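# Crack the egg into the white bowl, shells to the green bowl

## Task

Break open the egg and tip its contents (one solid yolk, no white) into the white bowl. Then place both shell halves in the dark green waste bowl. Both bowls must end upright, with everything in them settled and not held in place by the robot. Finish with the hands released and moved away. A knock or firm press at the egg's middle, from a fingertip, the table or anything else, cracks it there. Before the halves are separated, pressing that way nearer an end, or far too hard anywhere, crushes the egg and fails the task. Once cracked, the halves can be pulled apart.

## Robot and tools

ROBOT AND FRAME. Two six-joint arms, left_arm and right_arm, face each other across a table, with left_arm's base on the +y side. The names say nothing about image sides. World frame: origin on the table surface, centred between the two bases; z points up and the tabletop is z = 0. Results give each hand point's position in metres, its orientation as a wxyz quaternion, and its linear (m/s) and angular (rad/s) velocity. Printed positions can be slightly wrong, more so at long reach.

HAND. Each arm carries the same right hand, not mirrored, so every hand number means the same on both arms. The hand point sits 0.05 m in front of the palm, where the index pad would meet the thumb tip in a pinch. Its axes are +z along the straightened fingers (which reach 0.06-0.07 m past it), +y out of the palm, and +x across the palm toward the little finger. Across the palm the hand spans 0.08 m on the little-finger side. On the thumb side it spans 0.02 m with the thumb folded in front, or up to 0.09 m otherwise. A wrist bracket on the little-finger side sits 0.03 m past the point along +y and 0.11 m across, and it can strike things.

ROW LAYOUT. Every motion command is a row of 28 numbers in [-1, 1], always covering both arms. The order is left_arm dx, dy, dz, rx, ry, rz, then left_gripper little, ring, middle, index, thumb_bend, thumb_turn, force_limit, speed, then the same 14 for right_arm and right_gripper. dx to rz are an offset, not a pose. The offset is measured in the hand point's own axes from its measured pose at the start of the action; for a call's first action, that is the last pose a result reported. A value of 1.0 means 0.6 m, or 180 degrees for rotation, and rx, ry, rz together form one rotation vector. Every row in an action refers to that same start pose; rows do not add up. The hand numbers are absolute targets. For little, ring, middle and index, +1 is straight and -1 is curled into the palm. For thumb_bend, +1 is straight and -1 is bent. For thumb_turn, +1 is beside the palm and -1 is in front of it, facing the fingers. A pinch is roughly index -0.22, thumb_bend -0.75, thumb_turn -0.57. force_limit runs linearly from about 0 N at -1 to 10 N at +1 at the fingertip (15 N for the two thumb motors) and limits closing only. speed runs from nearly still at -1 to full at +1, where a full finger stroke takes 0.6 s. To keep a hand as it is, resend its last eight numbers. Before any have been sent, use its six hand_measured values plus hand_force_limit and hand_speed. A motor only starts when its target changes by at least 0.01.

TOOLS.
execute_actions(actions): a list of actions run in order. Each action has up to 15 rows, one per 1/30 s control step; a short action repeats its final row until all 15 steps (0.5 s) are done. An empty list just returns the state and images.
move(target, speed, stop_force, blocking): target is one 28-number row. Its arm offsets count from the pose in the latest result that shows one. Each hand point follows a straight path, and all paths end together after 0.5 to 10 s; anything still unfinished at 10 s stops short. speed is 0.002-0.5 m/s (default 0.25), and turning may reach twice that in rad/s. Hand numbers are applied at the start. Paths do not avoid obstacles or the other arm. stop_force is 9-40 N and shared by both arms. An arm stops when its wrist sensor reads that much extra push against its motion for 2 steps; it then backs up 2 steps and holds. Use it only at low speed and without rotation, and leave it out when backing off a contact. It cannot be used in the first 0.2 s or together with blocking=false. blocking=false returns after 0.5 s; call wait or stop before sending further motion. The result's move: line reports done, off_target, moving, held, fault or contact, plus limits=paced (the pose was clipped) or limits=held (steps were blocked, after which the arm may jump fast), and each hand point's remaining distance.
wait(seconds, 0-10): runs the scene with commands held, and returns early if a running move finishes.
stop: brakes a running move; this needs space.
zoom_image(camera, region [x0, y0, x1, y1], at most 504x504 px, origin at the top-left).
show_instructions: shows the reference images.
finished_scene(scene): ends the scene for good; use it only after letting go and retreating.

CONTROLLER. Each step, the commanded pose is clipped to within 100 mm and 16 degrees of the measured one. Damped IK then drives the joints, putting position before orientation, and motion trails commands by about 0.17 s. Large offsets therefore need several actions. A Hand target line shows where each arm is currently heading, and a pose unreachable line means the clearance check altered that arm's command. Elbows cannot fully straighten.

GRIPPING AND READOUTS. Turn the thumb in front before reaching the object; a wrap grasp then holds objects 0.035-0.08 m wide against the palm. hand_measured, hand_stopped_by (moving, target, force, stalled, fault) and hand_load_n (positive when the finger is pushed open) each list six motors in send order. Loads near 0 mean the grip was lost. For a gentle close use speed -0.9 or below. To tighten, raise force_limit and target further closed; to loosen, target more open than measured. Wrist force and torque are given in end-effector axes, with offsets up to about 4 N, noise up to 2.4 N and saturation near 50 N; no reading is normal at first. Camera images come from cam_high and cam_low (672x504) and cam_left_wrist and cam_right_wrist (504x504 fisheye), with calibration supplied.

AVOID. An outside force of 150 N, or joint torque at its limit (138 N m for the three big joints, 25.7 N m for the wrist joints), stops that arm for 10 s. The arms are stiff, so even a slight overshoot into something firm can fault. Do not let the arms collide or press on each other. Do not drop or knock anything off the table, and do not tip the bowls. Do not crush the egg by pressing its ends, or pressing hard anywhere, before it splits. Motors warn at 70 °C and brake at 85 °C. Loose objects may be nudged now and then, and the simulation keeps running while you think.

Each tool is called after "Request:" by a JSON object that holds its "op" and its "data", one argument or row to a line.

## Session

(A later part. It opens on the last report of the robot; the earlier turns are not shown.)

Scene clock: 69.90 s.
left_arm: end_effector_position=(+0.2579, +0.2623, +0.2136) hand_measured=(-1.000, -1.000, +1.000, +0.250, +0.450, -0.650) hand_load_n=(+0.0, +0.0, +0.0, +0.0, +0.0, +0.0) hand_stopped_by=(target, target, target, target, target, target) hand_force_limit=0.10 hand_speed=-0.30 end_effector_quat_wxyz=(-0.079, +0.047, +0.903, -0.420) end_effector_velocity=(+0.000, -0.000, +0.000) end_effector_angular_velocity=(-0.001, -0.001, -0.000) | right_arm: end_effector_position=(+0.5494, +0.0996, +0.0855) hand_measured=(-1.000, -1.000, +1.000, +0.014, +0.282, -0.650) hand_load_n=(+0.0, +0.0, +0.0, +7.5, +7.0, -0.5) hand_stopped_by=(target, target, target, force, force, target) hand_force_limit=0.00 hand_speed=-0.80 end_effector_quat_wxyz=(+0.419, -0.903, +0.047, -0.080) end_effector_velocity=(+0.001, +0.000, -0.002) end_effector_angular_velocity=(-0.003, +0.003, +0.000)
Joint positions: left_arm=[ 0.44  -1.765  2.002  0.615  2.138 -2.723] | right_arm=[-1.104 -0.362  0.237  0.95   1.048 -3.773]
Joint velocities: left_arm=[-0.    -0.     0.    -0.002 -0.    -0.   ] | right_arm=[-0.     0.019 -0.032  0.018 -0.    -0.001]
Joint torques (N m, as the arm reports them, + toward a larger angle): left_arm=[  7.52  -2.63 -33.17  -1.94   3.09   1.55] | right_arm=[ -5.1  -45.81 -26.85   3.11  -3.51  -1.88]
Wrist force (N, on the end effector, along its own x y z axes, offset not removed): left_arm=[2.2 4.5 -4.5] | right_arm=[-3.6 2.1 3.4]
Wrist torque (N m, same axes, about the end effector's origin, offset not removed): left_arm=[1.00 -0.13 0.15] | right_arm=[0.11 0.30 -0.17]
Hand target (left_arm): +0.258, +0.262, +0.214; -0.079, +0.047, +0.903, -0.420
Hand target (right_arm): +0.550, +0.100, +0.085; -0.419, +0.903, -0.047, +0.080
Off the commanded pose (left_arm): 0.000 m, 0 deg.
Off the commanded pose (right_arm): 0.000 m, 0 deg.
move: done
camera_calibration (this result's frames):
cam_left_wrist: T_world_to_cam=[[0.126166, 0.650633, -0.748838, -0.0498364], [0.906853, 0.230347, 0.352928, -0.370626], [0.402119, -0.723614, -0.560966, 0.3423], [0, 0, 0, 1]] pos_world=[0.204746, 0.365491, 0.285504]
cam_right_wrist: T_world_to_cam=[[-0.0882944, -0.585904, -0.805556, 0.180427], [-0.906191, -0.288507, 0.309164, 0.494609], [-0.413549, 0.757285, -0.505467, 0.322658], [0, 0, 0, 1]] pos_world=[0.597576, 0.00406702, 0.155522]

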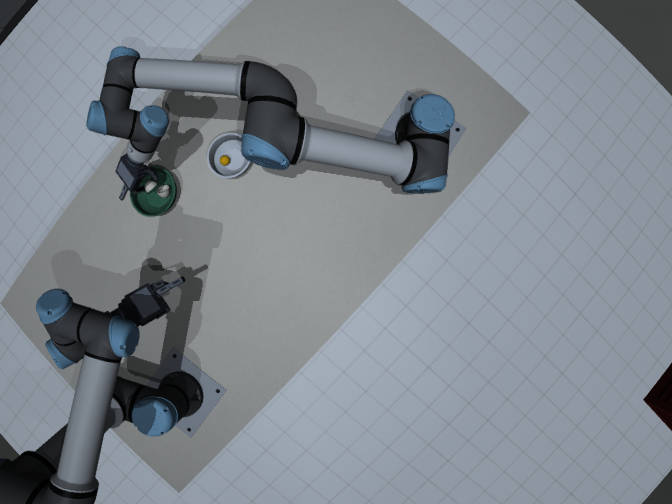

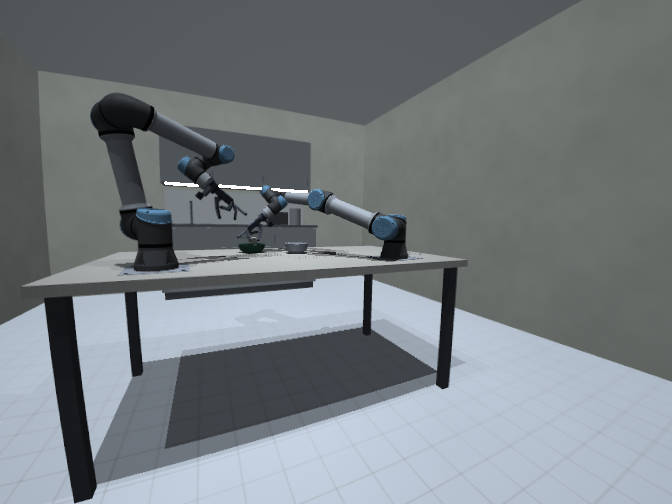

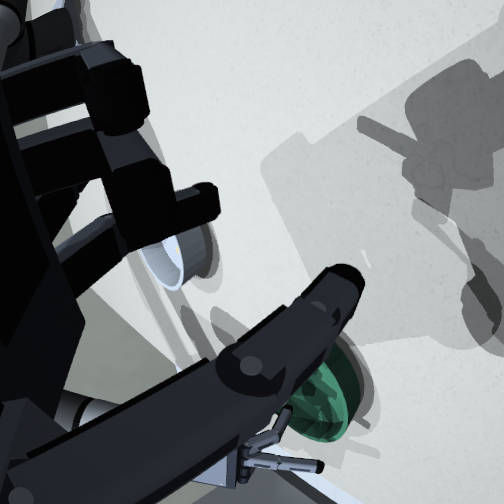

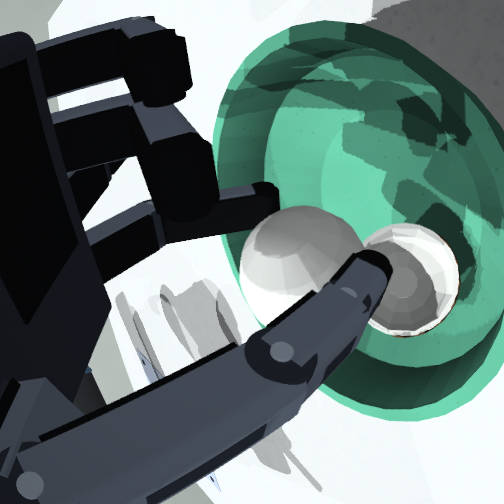

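Request:
{"op": "execute_actions", "data": {
  "actions": [
    [[0,0,0,0,0,0,-1,-1,1,0.25,0.45,-0.65,0.1,-0.3,0,0,0,0,0,0,-1,-1,1,0.25,0.45,-0.65,0,-0.3]]
  ]
}}

Request:
{"op": "move", "data": {
  "target": [0,0,0,0,0,0,-1,-1,1,0.25,0.45,-0.65,0.1,-0.3,0,-0.04,-0.1,0,0,0,-1,-1,1,0.25,0.45,-0.65,0,-0.3],
  "speed": 0.1
}}

Request:
{"op": "move", "data": {
  "target": [0,0,0,0,0,0,-1,-1,1,0.25,0.45,-0.65,0.1,-0.3,0.05,0.2,-0.45,0,0,0,-1,-1,1,0.25,0.45,-0.65,0,-0.3]
}}

Request:
{"op": "wait", "data": {
  "seconds": 6
}}

Request:
{"op": "zoom_image", "data": {
  "camera": "cam_high",
  "region": [110,110,270,230]
}}

Scene clock: 70.60 s.
left_arm: end_effector_position=(+0.2579, +0.2623, +0.2136) hand_measured=(-1.000, -1.000, +1.000, +0.250, +0.450, -0.650) hand_load_n=(+0.0, +0.0, +0.0, +0.0, +0.0, +0.0) hand_stopped_by=(target, target, target, target, target, target) hand_force_limit=0.10 hand_speed=-0.30 end_effector_quat_wxyz=(-0.079, +0.047, +0.903, -0.420) end_effector_velocity=(+0.000, +0.000, +0.000) end_effector_angular_velocity=(+0.000, -0.001, +0.001) | right_arm: end_effector_position=(+0.5495, +0.0996, +0.0855) hand_measured=(-1.000, -1.000, +1.000, +0.250, +0.450, -0.650) hand_load_n=(+0.0, +0.0, +0.0, +0.0, +0.0, +0.0) hand_stopped_by=(target, target, target, target, target, target) hand_force_limit=0.00 hand_speed=-0.30 end_effector_quat_wxyz=(+0.419, -0.903, +0.047, -0.080) end_effector_velocity=(+0.001, -0.001, +0.000) end_effector_angular_velocity=(-0.001, +0.000, -0.001)
Joint positions: left_arm=[ 0.44  -1.765  2.002  0.615  2.138 -2.723] | right_arm=[-1.105 -0.362  0.237  0.95   1.048 -3.773]
Joint velocities: left_arm=[ 0.001  0.    -0.001  0.001 -0.001  0.001] | right_arm=[-0.001 -0.001  0.001  0.001  0.001 -0.   ]
Joint torques (N m, as the arm reports them, + toward a larger angle): left_arm=[  7.63  -3.09 -33.1   -1.25   3.03   1.56] | right_arm=[ -0.22 -68.25 -10.58  -1.16  -1.41   1.47]
Wrist force (N, on the end effector, along its own x y z axes, offset not removed): left_arm=[4.6 2.7 -4.1] | right_arm=[1.1 1.5 0.4]
Wrist torque (N m, same axes, about the end effector's origin, offset not removed): left_arm=[0.70 -0.99 0.10] | right_arm=[0.22 -0.24 0.20]
Hand target (left_arm): +0.258, +0.262, +0.214; -0.079, +0.047, +0.903, -0.420
Hand target (right_arm): +0.549, +0.100, +0.086; -0.419, +0.903, -0.047, +0.080
Off the commanded pose (left_arm): 0.000 m, 0 deg.
Off the commanded pose (right_arm): 0.000 m, 0 deg.
camera_calibration (this result's frames):
cam_left_wrist: T_world_to_cam=[[0.126171, 0.650624, -0.748845, -0.0498317], [0.906851, 0.230351, 0.352931, -0.370629], [0.402123, -0.72362, -0.560955, 0.342295], [0, 0, 0, 1]] pos_world=[0.204748, 0.365488, 0.285503]
cam_right_wrist: T_world_to_cam=[[-0.0883143, -0.585903, -0.805554, 0.180418], [-0.906179, -0.288514, 0.309191, 0.494633], [-0.41357, 0.757282, -0.505453, 0.322696], [0, 0, 0, 1]] pos_world=[0.597617, 0.0040442, 0.155508]

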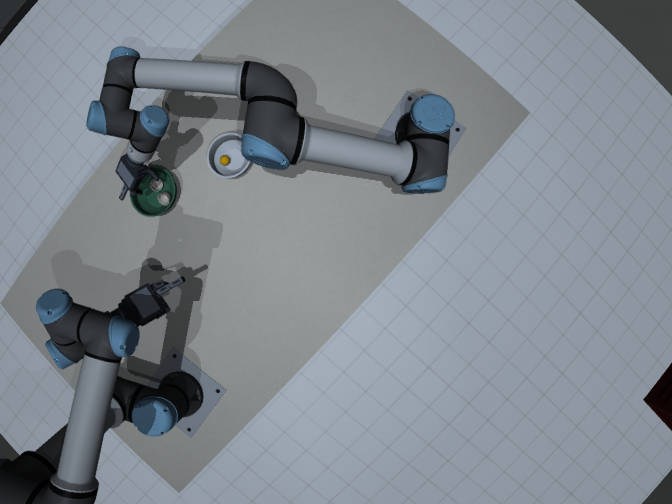

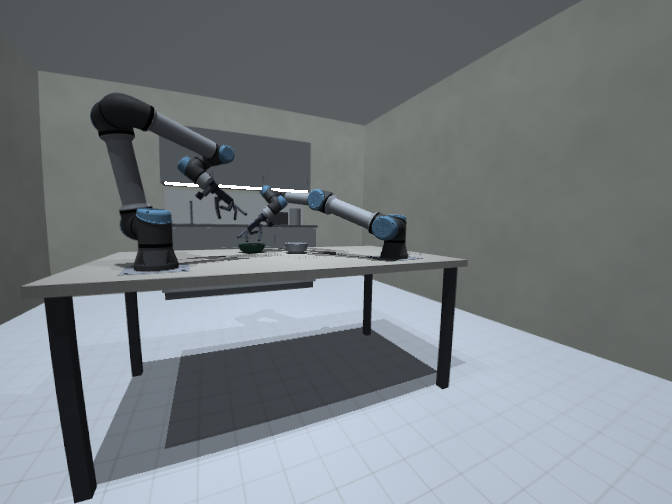

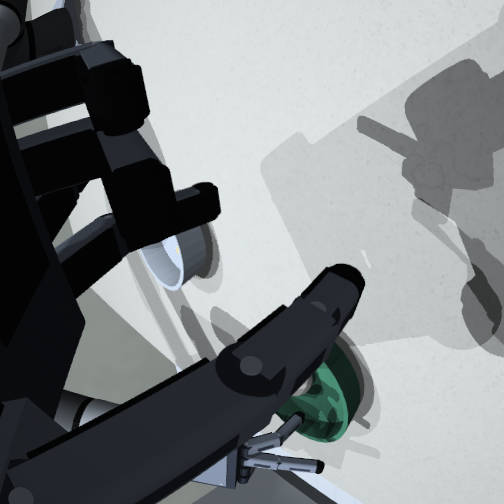

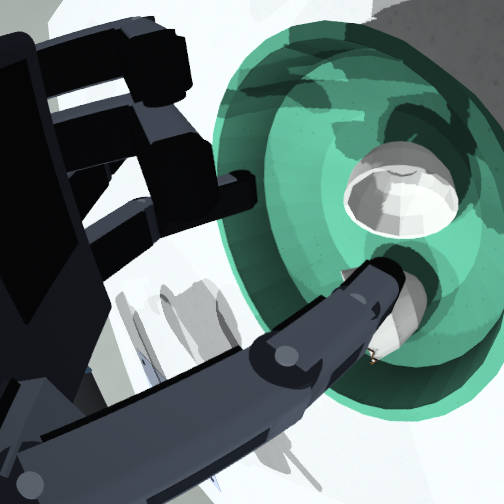

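Scene clock: 71.77 s.
left_arm: end_effector_position=(+0.2579, +0.2623, +0.2136) hand_measured=(-1.000, -1.000, +1.000, +0.250, +0.450, -0.650) hand_load_n=(+0.0, +0.0, +0.0, +0.0, +0.0, +0.0) hand_stopped_by=(target, target, target, target, target, target) hand_force_limit=0.10 hand_speed=-0.30 end_effector_quat_wxyz=(-0.079, +0.047, +0.903, -0.420) end_effector_velocity=(-0.000, +0.000, -0.001) end_effector_angular_velocity=(+0.002, +0.001, -0.001) | right_arm: end_effector_position=(+0.5391, +0.0703, +0.1418) hand_measured=(-1.000, -1.000, +1.000, +0.250, +0.450, -0.650) hand_load_n=(+0.0, +0.0, +0.0, +0.0, +0.0, +0.0) hand_stopped_by=(target, target, target, target, target, target) hand_force_limit=0.00 hand_speed=-0.30 end_effector_quat_wxyz=(+0.419, -0.903, +0.047, -0.080) end_effector_velocity=(-0.001, -0.001, +0.001) end_effector_angular_velocity=(-0.000, +0.002, -0.000)
Joint positions: left_arm=[ 0.44  -1.765  2.002  0.615  2.138 -2.723] | right_arm=[-1.13  -0.519  0.408  0.948  1.031 -3.795]
Joint velocities: left_arm=[-0.     0.001  0.001  0.001  0.     0.001] | right_arm=[-0.001 -0.007  0.012 -0.003 -0.001  0.   ]
Joint torques (N m, as the arm reports them, + toward a larger angle): left_arm=[  6.6   -3.4  -32.73  -1.05   3.1    1.5 ] | right_arm=[ -6.2  -64.18 -10.55  -1.14  -3.52  -1.76]
Wrist force (N, on the end effector, along its own x y z axes, offset not removed): left_arm=[4.8 3.3 -2.0] | right_arm=[0.1 0.1 1.8]
Wrist torque (N m, same axes, about the end effector's origin, offset not removed): left_arm=[0.66 -0.65 0.26] | right_arm=[-0.07 -0.07 -0.09]
Hand target (left_arm): +0.258, +0.262, +0.214; -0.079, +0.047, +0.903, -0.420
Hand target (right_arm): +0.539, +0.070, +0.142; -0.419, +0.903, -0.047, +0.080
Off the commanded pose (left_arm): 0.000 m, 0 deg.
Off the commanded pose (right_arm): 0.000 m, 0 deg.
move: done
camera_calibration (this result's frames):
cam_left_wrist: T_world_to_cam=[[0.126171, 0.650624, -0.748845, -0.0498316], [0.906851, 0.230351, 0.352931, -0.370629], [0.402123, -0.72362, -0.560955, 0.342295], [0, 0, 0, 1]] pos_world=[0.204748, 0.365488, 0.285503]
cam_right_wrist: T_world_to_cam=[[-0.0883386, -0.586077, -0.805425, 0.207762], [-0.906132, -0.288517, 0.309327, 0.459287], [-0.413668, 0.757147, -0.505576, 0.369067], [0, 0, 0, 1]] pos_world=[0.587199, -0.0251613, 0.211858]

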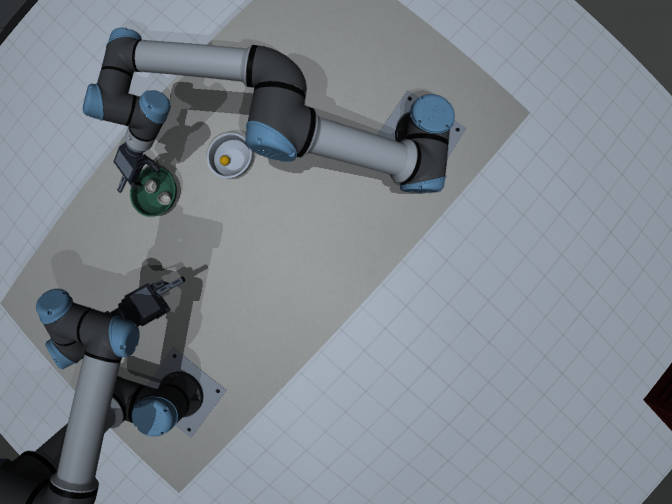

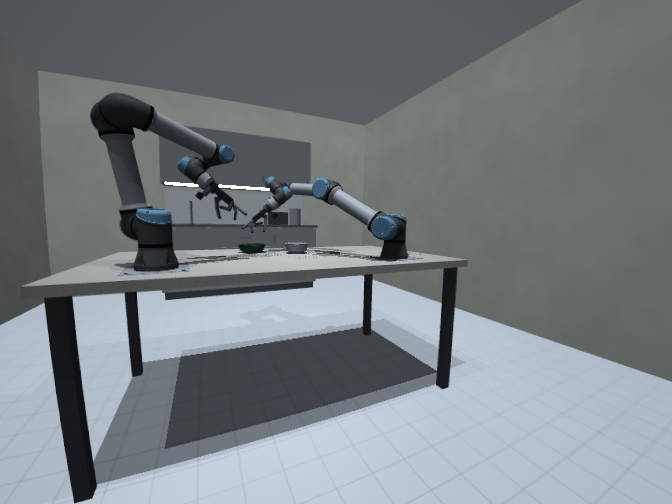

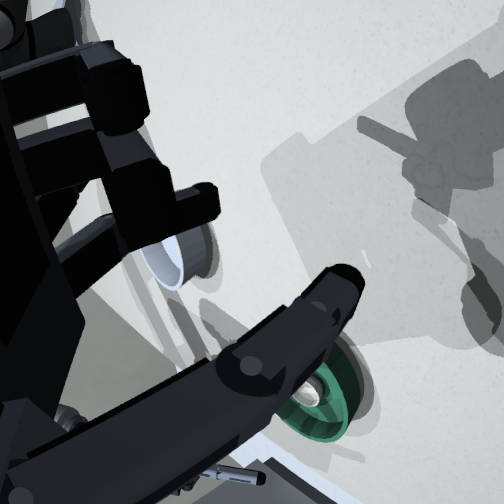

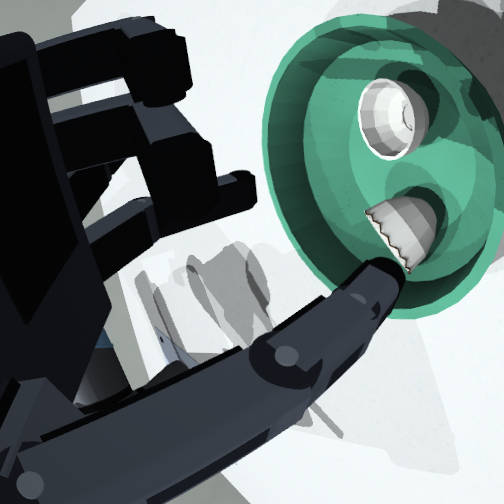

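Scene clock: 73.63 s.
left_arm: end_effector_position=(+0.2579, +0.2623, +0.2136) hand_measured=(-1.000, -1.000, +1.000, +0.250, +0.450, -0.650) hand_load_n=(+0.0, +0.0, +0.0, +0.0, +0.0, +0.0) hand_stopped_by=(target, target, target, target, target, target) hand_force_limit=0.10 hand_speed=-0.30 end_effector_quat_wxyz=(-0.079, +0.047, +0.903, -0.420) end_effector_velocity=(-0.000, -0.000, +0.000) end_effector_angular_velocity=(-0.001, -0.000, -0.000) | right_arm: end_effector_position=(+0.5167, -0.2134, +0.2254) hand_measured=(-1.000, -1.000, +1.000, +0.250, +0.450, -0.650) hand_load_n=(+0.0, +0.0, +0.0, +0.0, +0.0, +0.0) hand_stopped_by=(target, target, target, target, target, target) hand_force_limit=0.00 hand_speed=-0.30 end_effector_quat_wxyz=(+0.418, -0.904, +0.047, -0.080) end_effector_velocity=(-0.000, -0.003, +0.001) end_effector_angular_velocity=(+0.001, -0.002, +0.001)
Joint positions: left_arm=[ 0.44  -1.765  2.002  0.615  2.138 -2.723] | right_arm=[-1.565 -1.085  1.242  0.967  0.785 -4.254]
Joint velocities: left_arm=[-0.001 -0.    -0.    -0.001 -0.    -0.001] | right_arm=[-0.006 -0.004  0.004  0.004 -0.004 -0.008]
Joint torques (N m, as the arm reports them, + toward a larger angle): left_arm=[  6.95  -3.06 -33.24  -1.09   3.09   1.49] | right_arm=[ -5.64 -46.38  -9.11   4.16  -3.99  -1.58]
Wrist force (N, on the end effector, along its own x y z axes, offset not removed): left_arm=[2.5 -1.6 -2.9] | right_arm=[-3.7 0.0 1.1]
Wrist torque (N m, same axes, about the end effector's origin, offset not removed): left_arm=[0.11 -0.70 0.14] | right_arm=[0.05 0.45 -0.40]
Hand target (left_arm): +0.258, +0.262, +0.214; -0.079, +0.047, +0.903, -0.420
Hand target (right_arm): +0.517, -0.214, +0.225; -0.418, +0.904, -0.047, +0.080
Off the commanded pose (left_arm): 0.000 m, 0 deg.
Off the commanded pose (right_arm): 0.000 m, 0 deg.
move: done
camera_calibration (this result's frames):
cam_left_wrist: T_world_to_cam=[[0.126171, 0.650624, -0.748845, -0.0498316], [0.906851, 0.230351, 0.352931, -0.370629], [0.402123, -0.72362, -0.560955, 0.342295], [0, 0, 0, 1]] pos_world=[0.204748, 0.365488, 0.285503]
cam_right_wrist: T_world_to_cam=[[-0.0880257, -0.586796, -0.804936, 0.106347], [-0.906417, -0.287939, 0.30903, 0.331713], [-0.413111, 0.75681, -0.506535, 0.616759], [0, 0, 0, 1]] pos_world=[0.564821, -0.308852, 0.295504]

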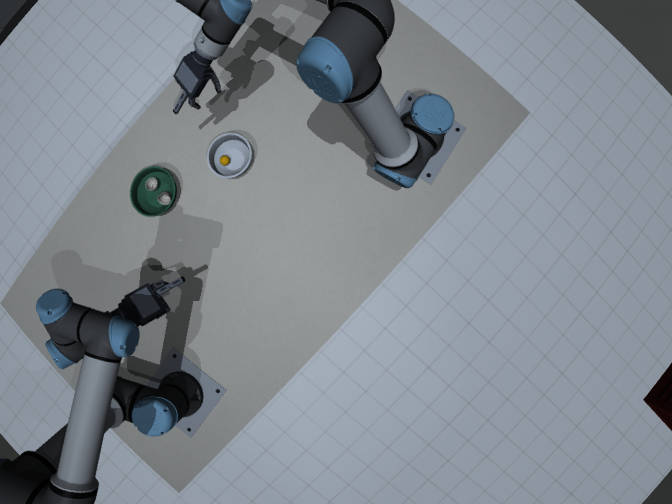

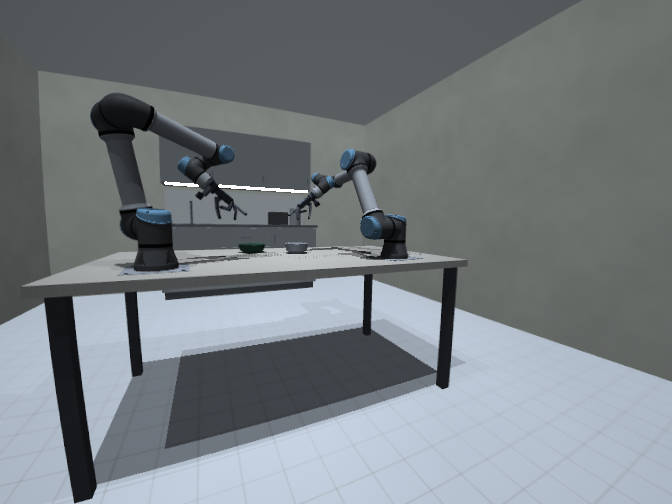

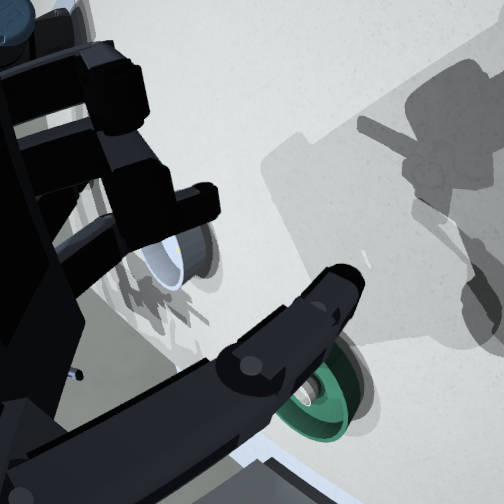

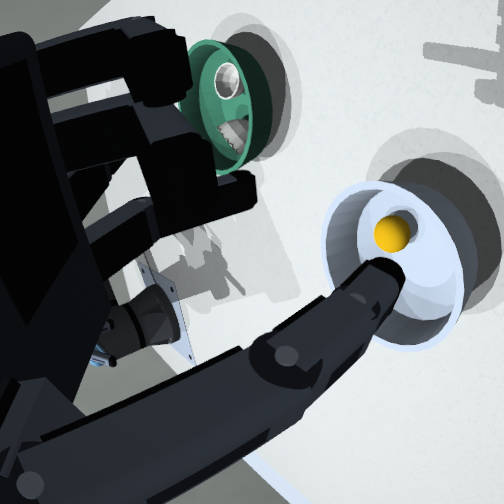

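Scene clock: 79.63 s.
left_arm: end_effector_position=(+0.2579, +0.2623, +0.2136) hand_measured=(-1.000, -1.000, +1.000, +0.250, +0.450, -0.650) hand_load_n=(+0.0, +0.0, +0.0, +0.0, +0.0, +0.0) hand_stopped_by=(target, target, target, target, target, target) hand_force_limit=0.10 hand_speed=-0.30 end_effector_quat_wxyz=(-0.079, +0.047, +0.903, -0.420) end_effector_velocity=(-0.001, -0.000, -0.000) end_effector_angular_velocity=(-0.000, +0.001, -0.002) | right_arm: end_effector_position=(+0.5167, -0.2138, +0.2255) hand_measured=(-1.000, -1.000, +1.000, +0.250, +0.450, -0.650) hand_load_n=(+0.0, +0.0, +0.0, +0.0, +0.0, +0.0) hand_stopped_by=(target, target, target, target, target, target) hand_force_limit=0.00 hand_speed=-0.30 end_effector_quat_wxyz=(+0.418, -0.904, +0.047, -0.080) end_effector_velocity=(+0.000, -0.000, +0.001) end_effector_angular_velocity=(+0.000, -0.001, +0.000)
Joint positions: left_arm=[ 0.44  -1.765  2.002  0.615  2.138 -2.723] | right_arm=[-1.566 -1.085  1.242  0.968  0.784 -4.255]
Joint velocities: left_arm=[-0.001  0.     0.001 -0.     0.001  0.   ] | right_arm=[-0.    -0.001 -0.     0.001 -0.    -0.   ]
Joint torques (N m, as the arm reports them, + toward a larger angle): left_arm=[  7.49  -2.58 -31.89  -1.18   2.99   1.43] | right_arm=[ -5.62 -46.94  -9.76   4.18  -3.92  -1.77]
Wrist force (N, on the end effector, along its own x y z axes, offset not removed): left_arm=[3.7 -3.3 -0.3] | right_arm=[-3.6 -0.9 2.2]
Wrist torque (N m, same axes, about the end effector's origin, offset not removed): left_arm=[-0.53 -0.35 -0.02] | right_arm=[-0.22 0.42 -0.42]
Hand target (left_arm): +0.258, +0.262, +0.214; -0.079, +0.047, +0.903, -0.420
Hand target (right_arm): +0.517, -0.214, +0.225; -0.418, +0.904, -0.047, +0.080
Off the commanded pose (left_arm): 0.000 m, 0 deg.
Off the commanded pose (right_arm): 0.000 m, 0 deg.
wait: 6.00 s; at rest by 0.17 s
camera_calibration (this result's frames):
cam_left_wrist: T_world_to_cam=[[0.126171, 0.650624, -0.748845, -0.0498316], [0.906851, 0.230351, 0.352931, -0.370629], [0.402123, -0.72362, -0.560955, 0.342295], [0, 0, 0, 1]] pos_world=[0.204748, 0.365488, 0.285503]
cam_right_wrist: T_world_to_cam=[[-0.0879287, -0.586754, -0.804977, 0.106179], [-0.906392, -0.288069, 0.308982, 0.331522], [-0.413185, 0.756794, -0.506499, 0.617078], [0, 0, 0, 1]] pos_world=[0.564793, -0.309199, 0.295587]

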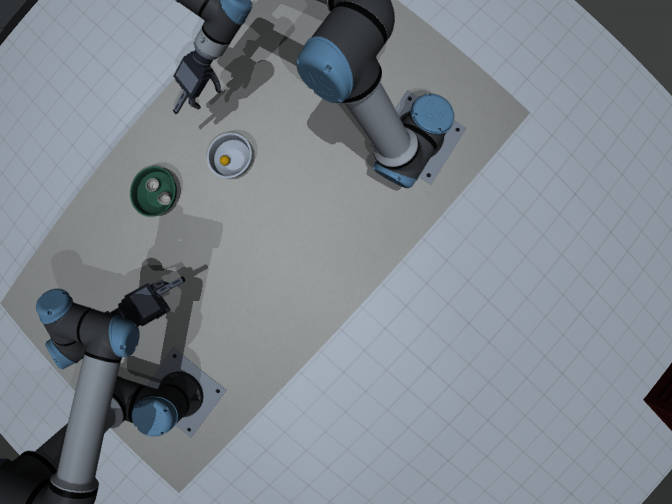

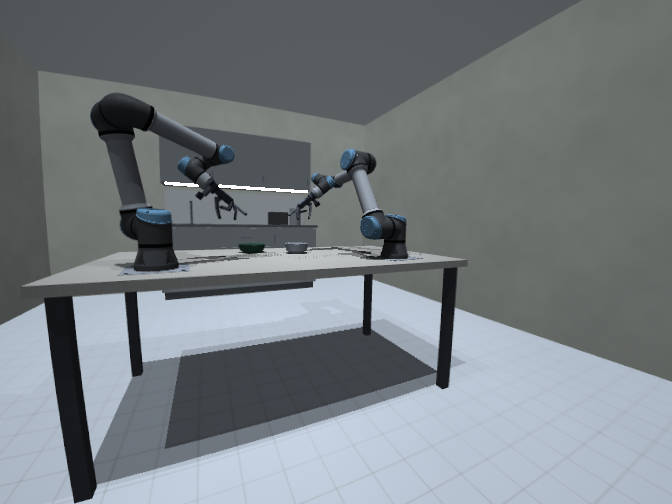

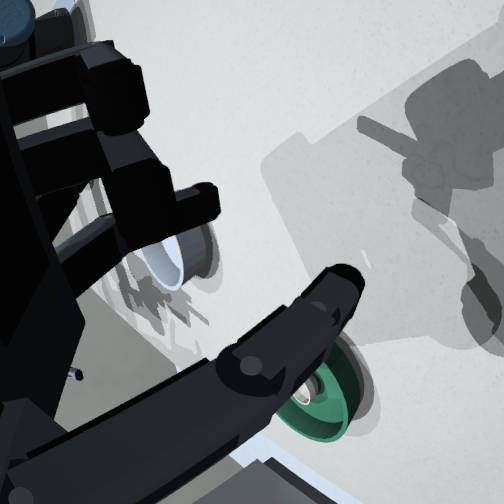

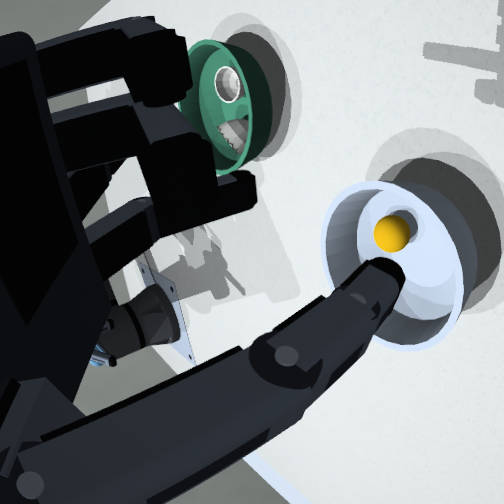

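Region (110, 110, 270, 230) of cam_high's 672x504 image, scaled by 3.150, with more detail than that image has; it fills the top 378 rows of this view, and the rest is white.

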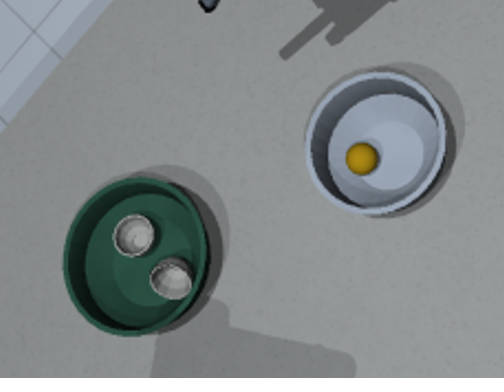

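Request:
{"op": "finished_scene", "data": {
  "scene": 2
}}

The scene is finished: the task was done.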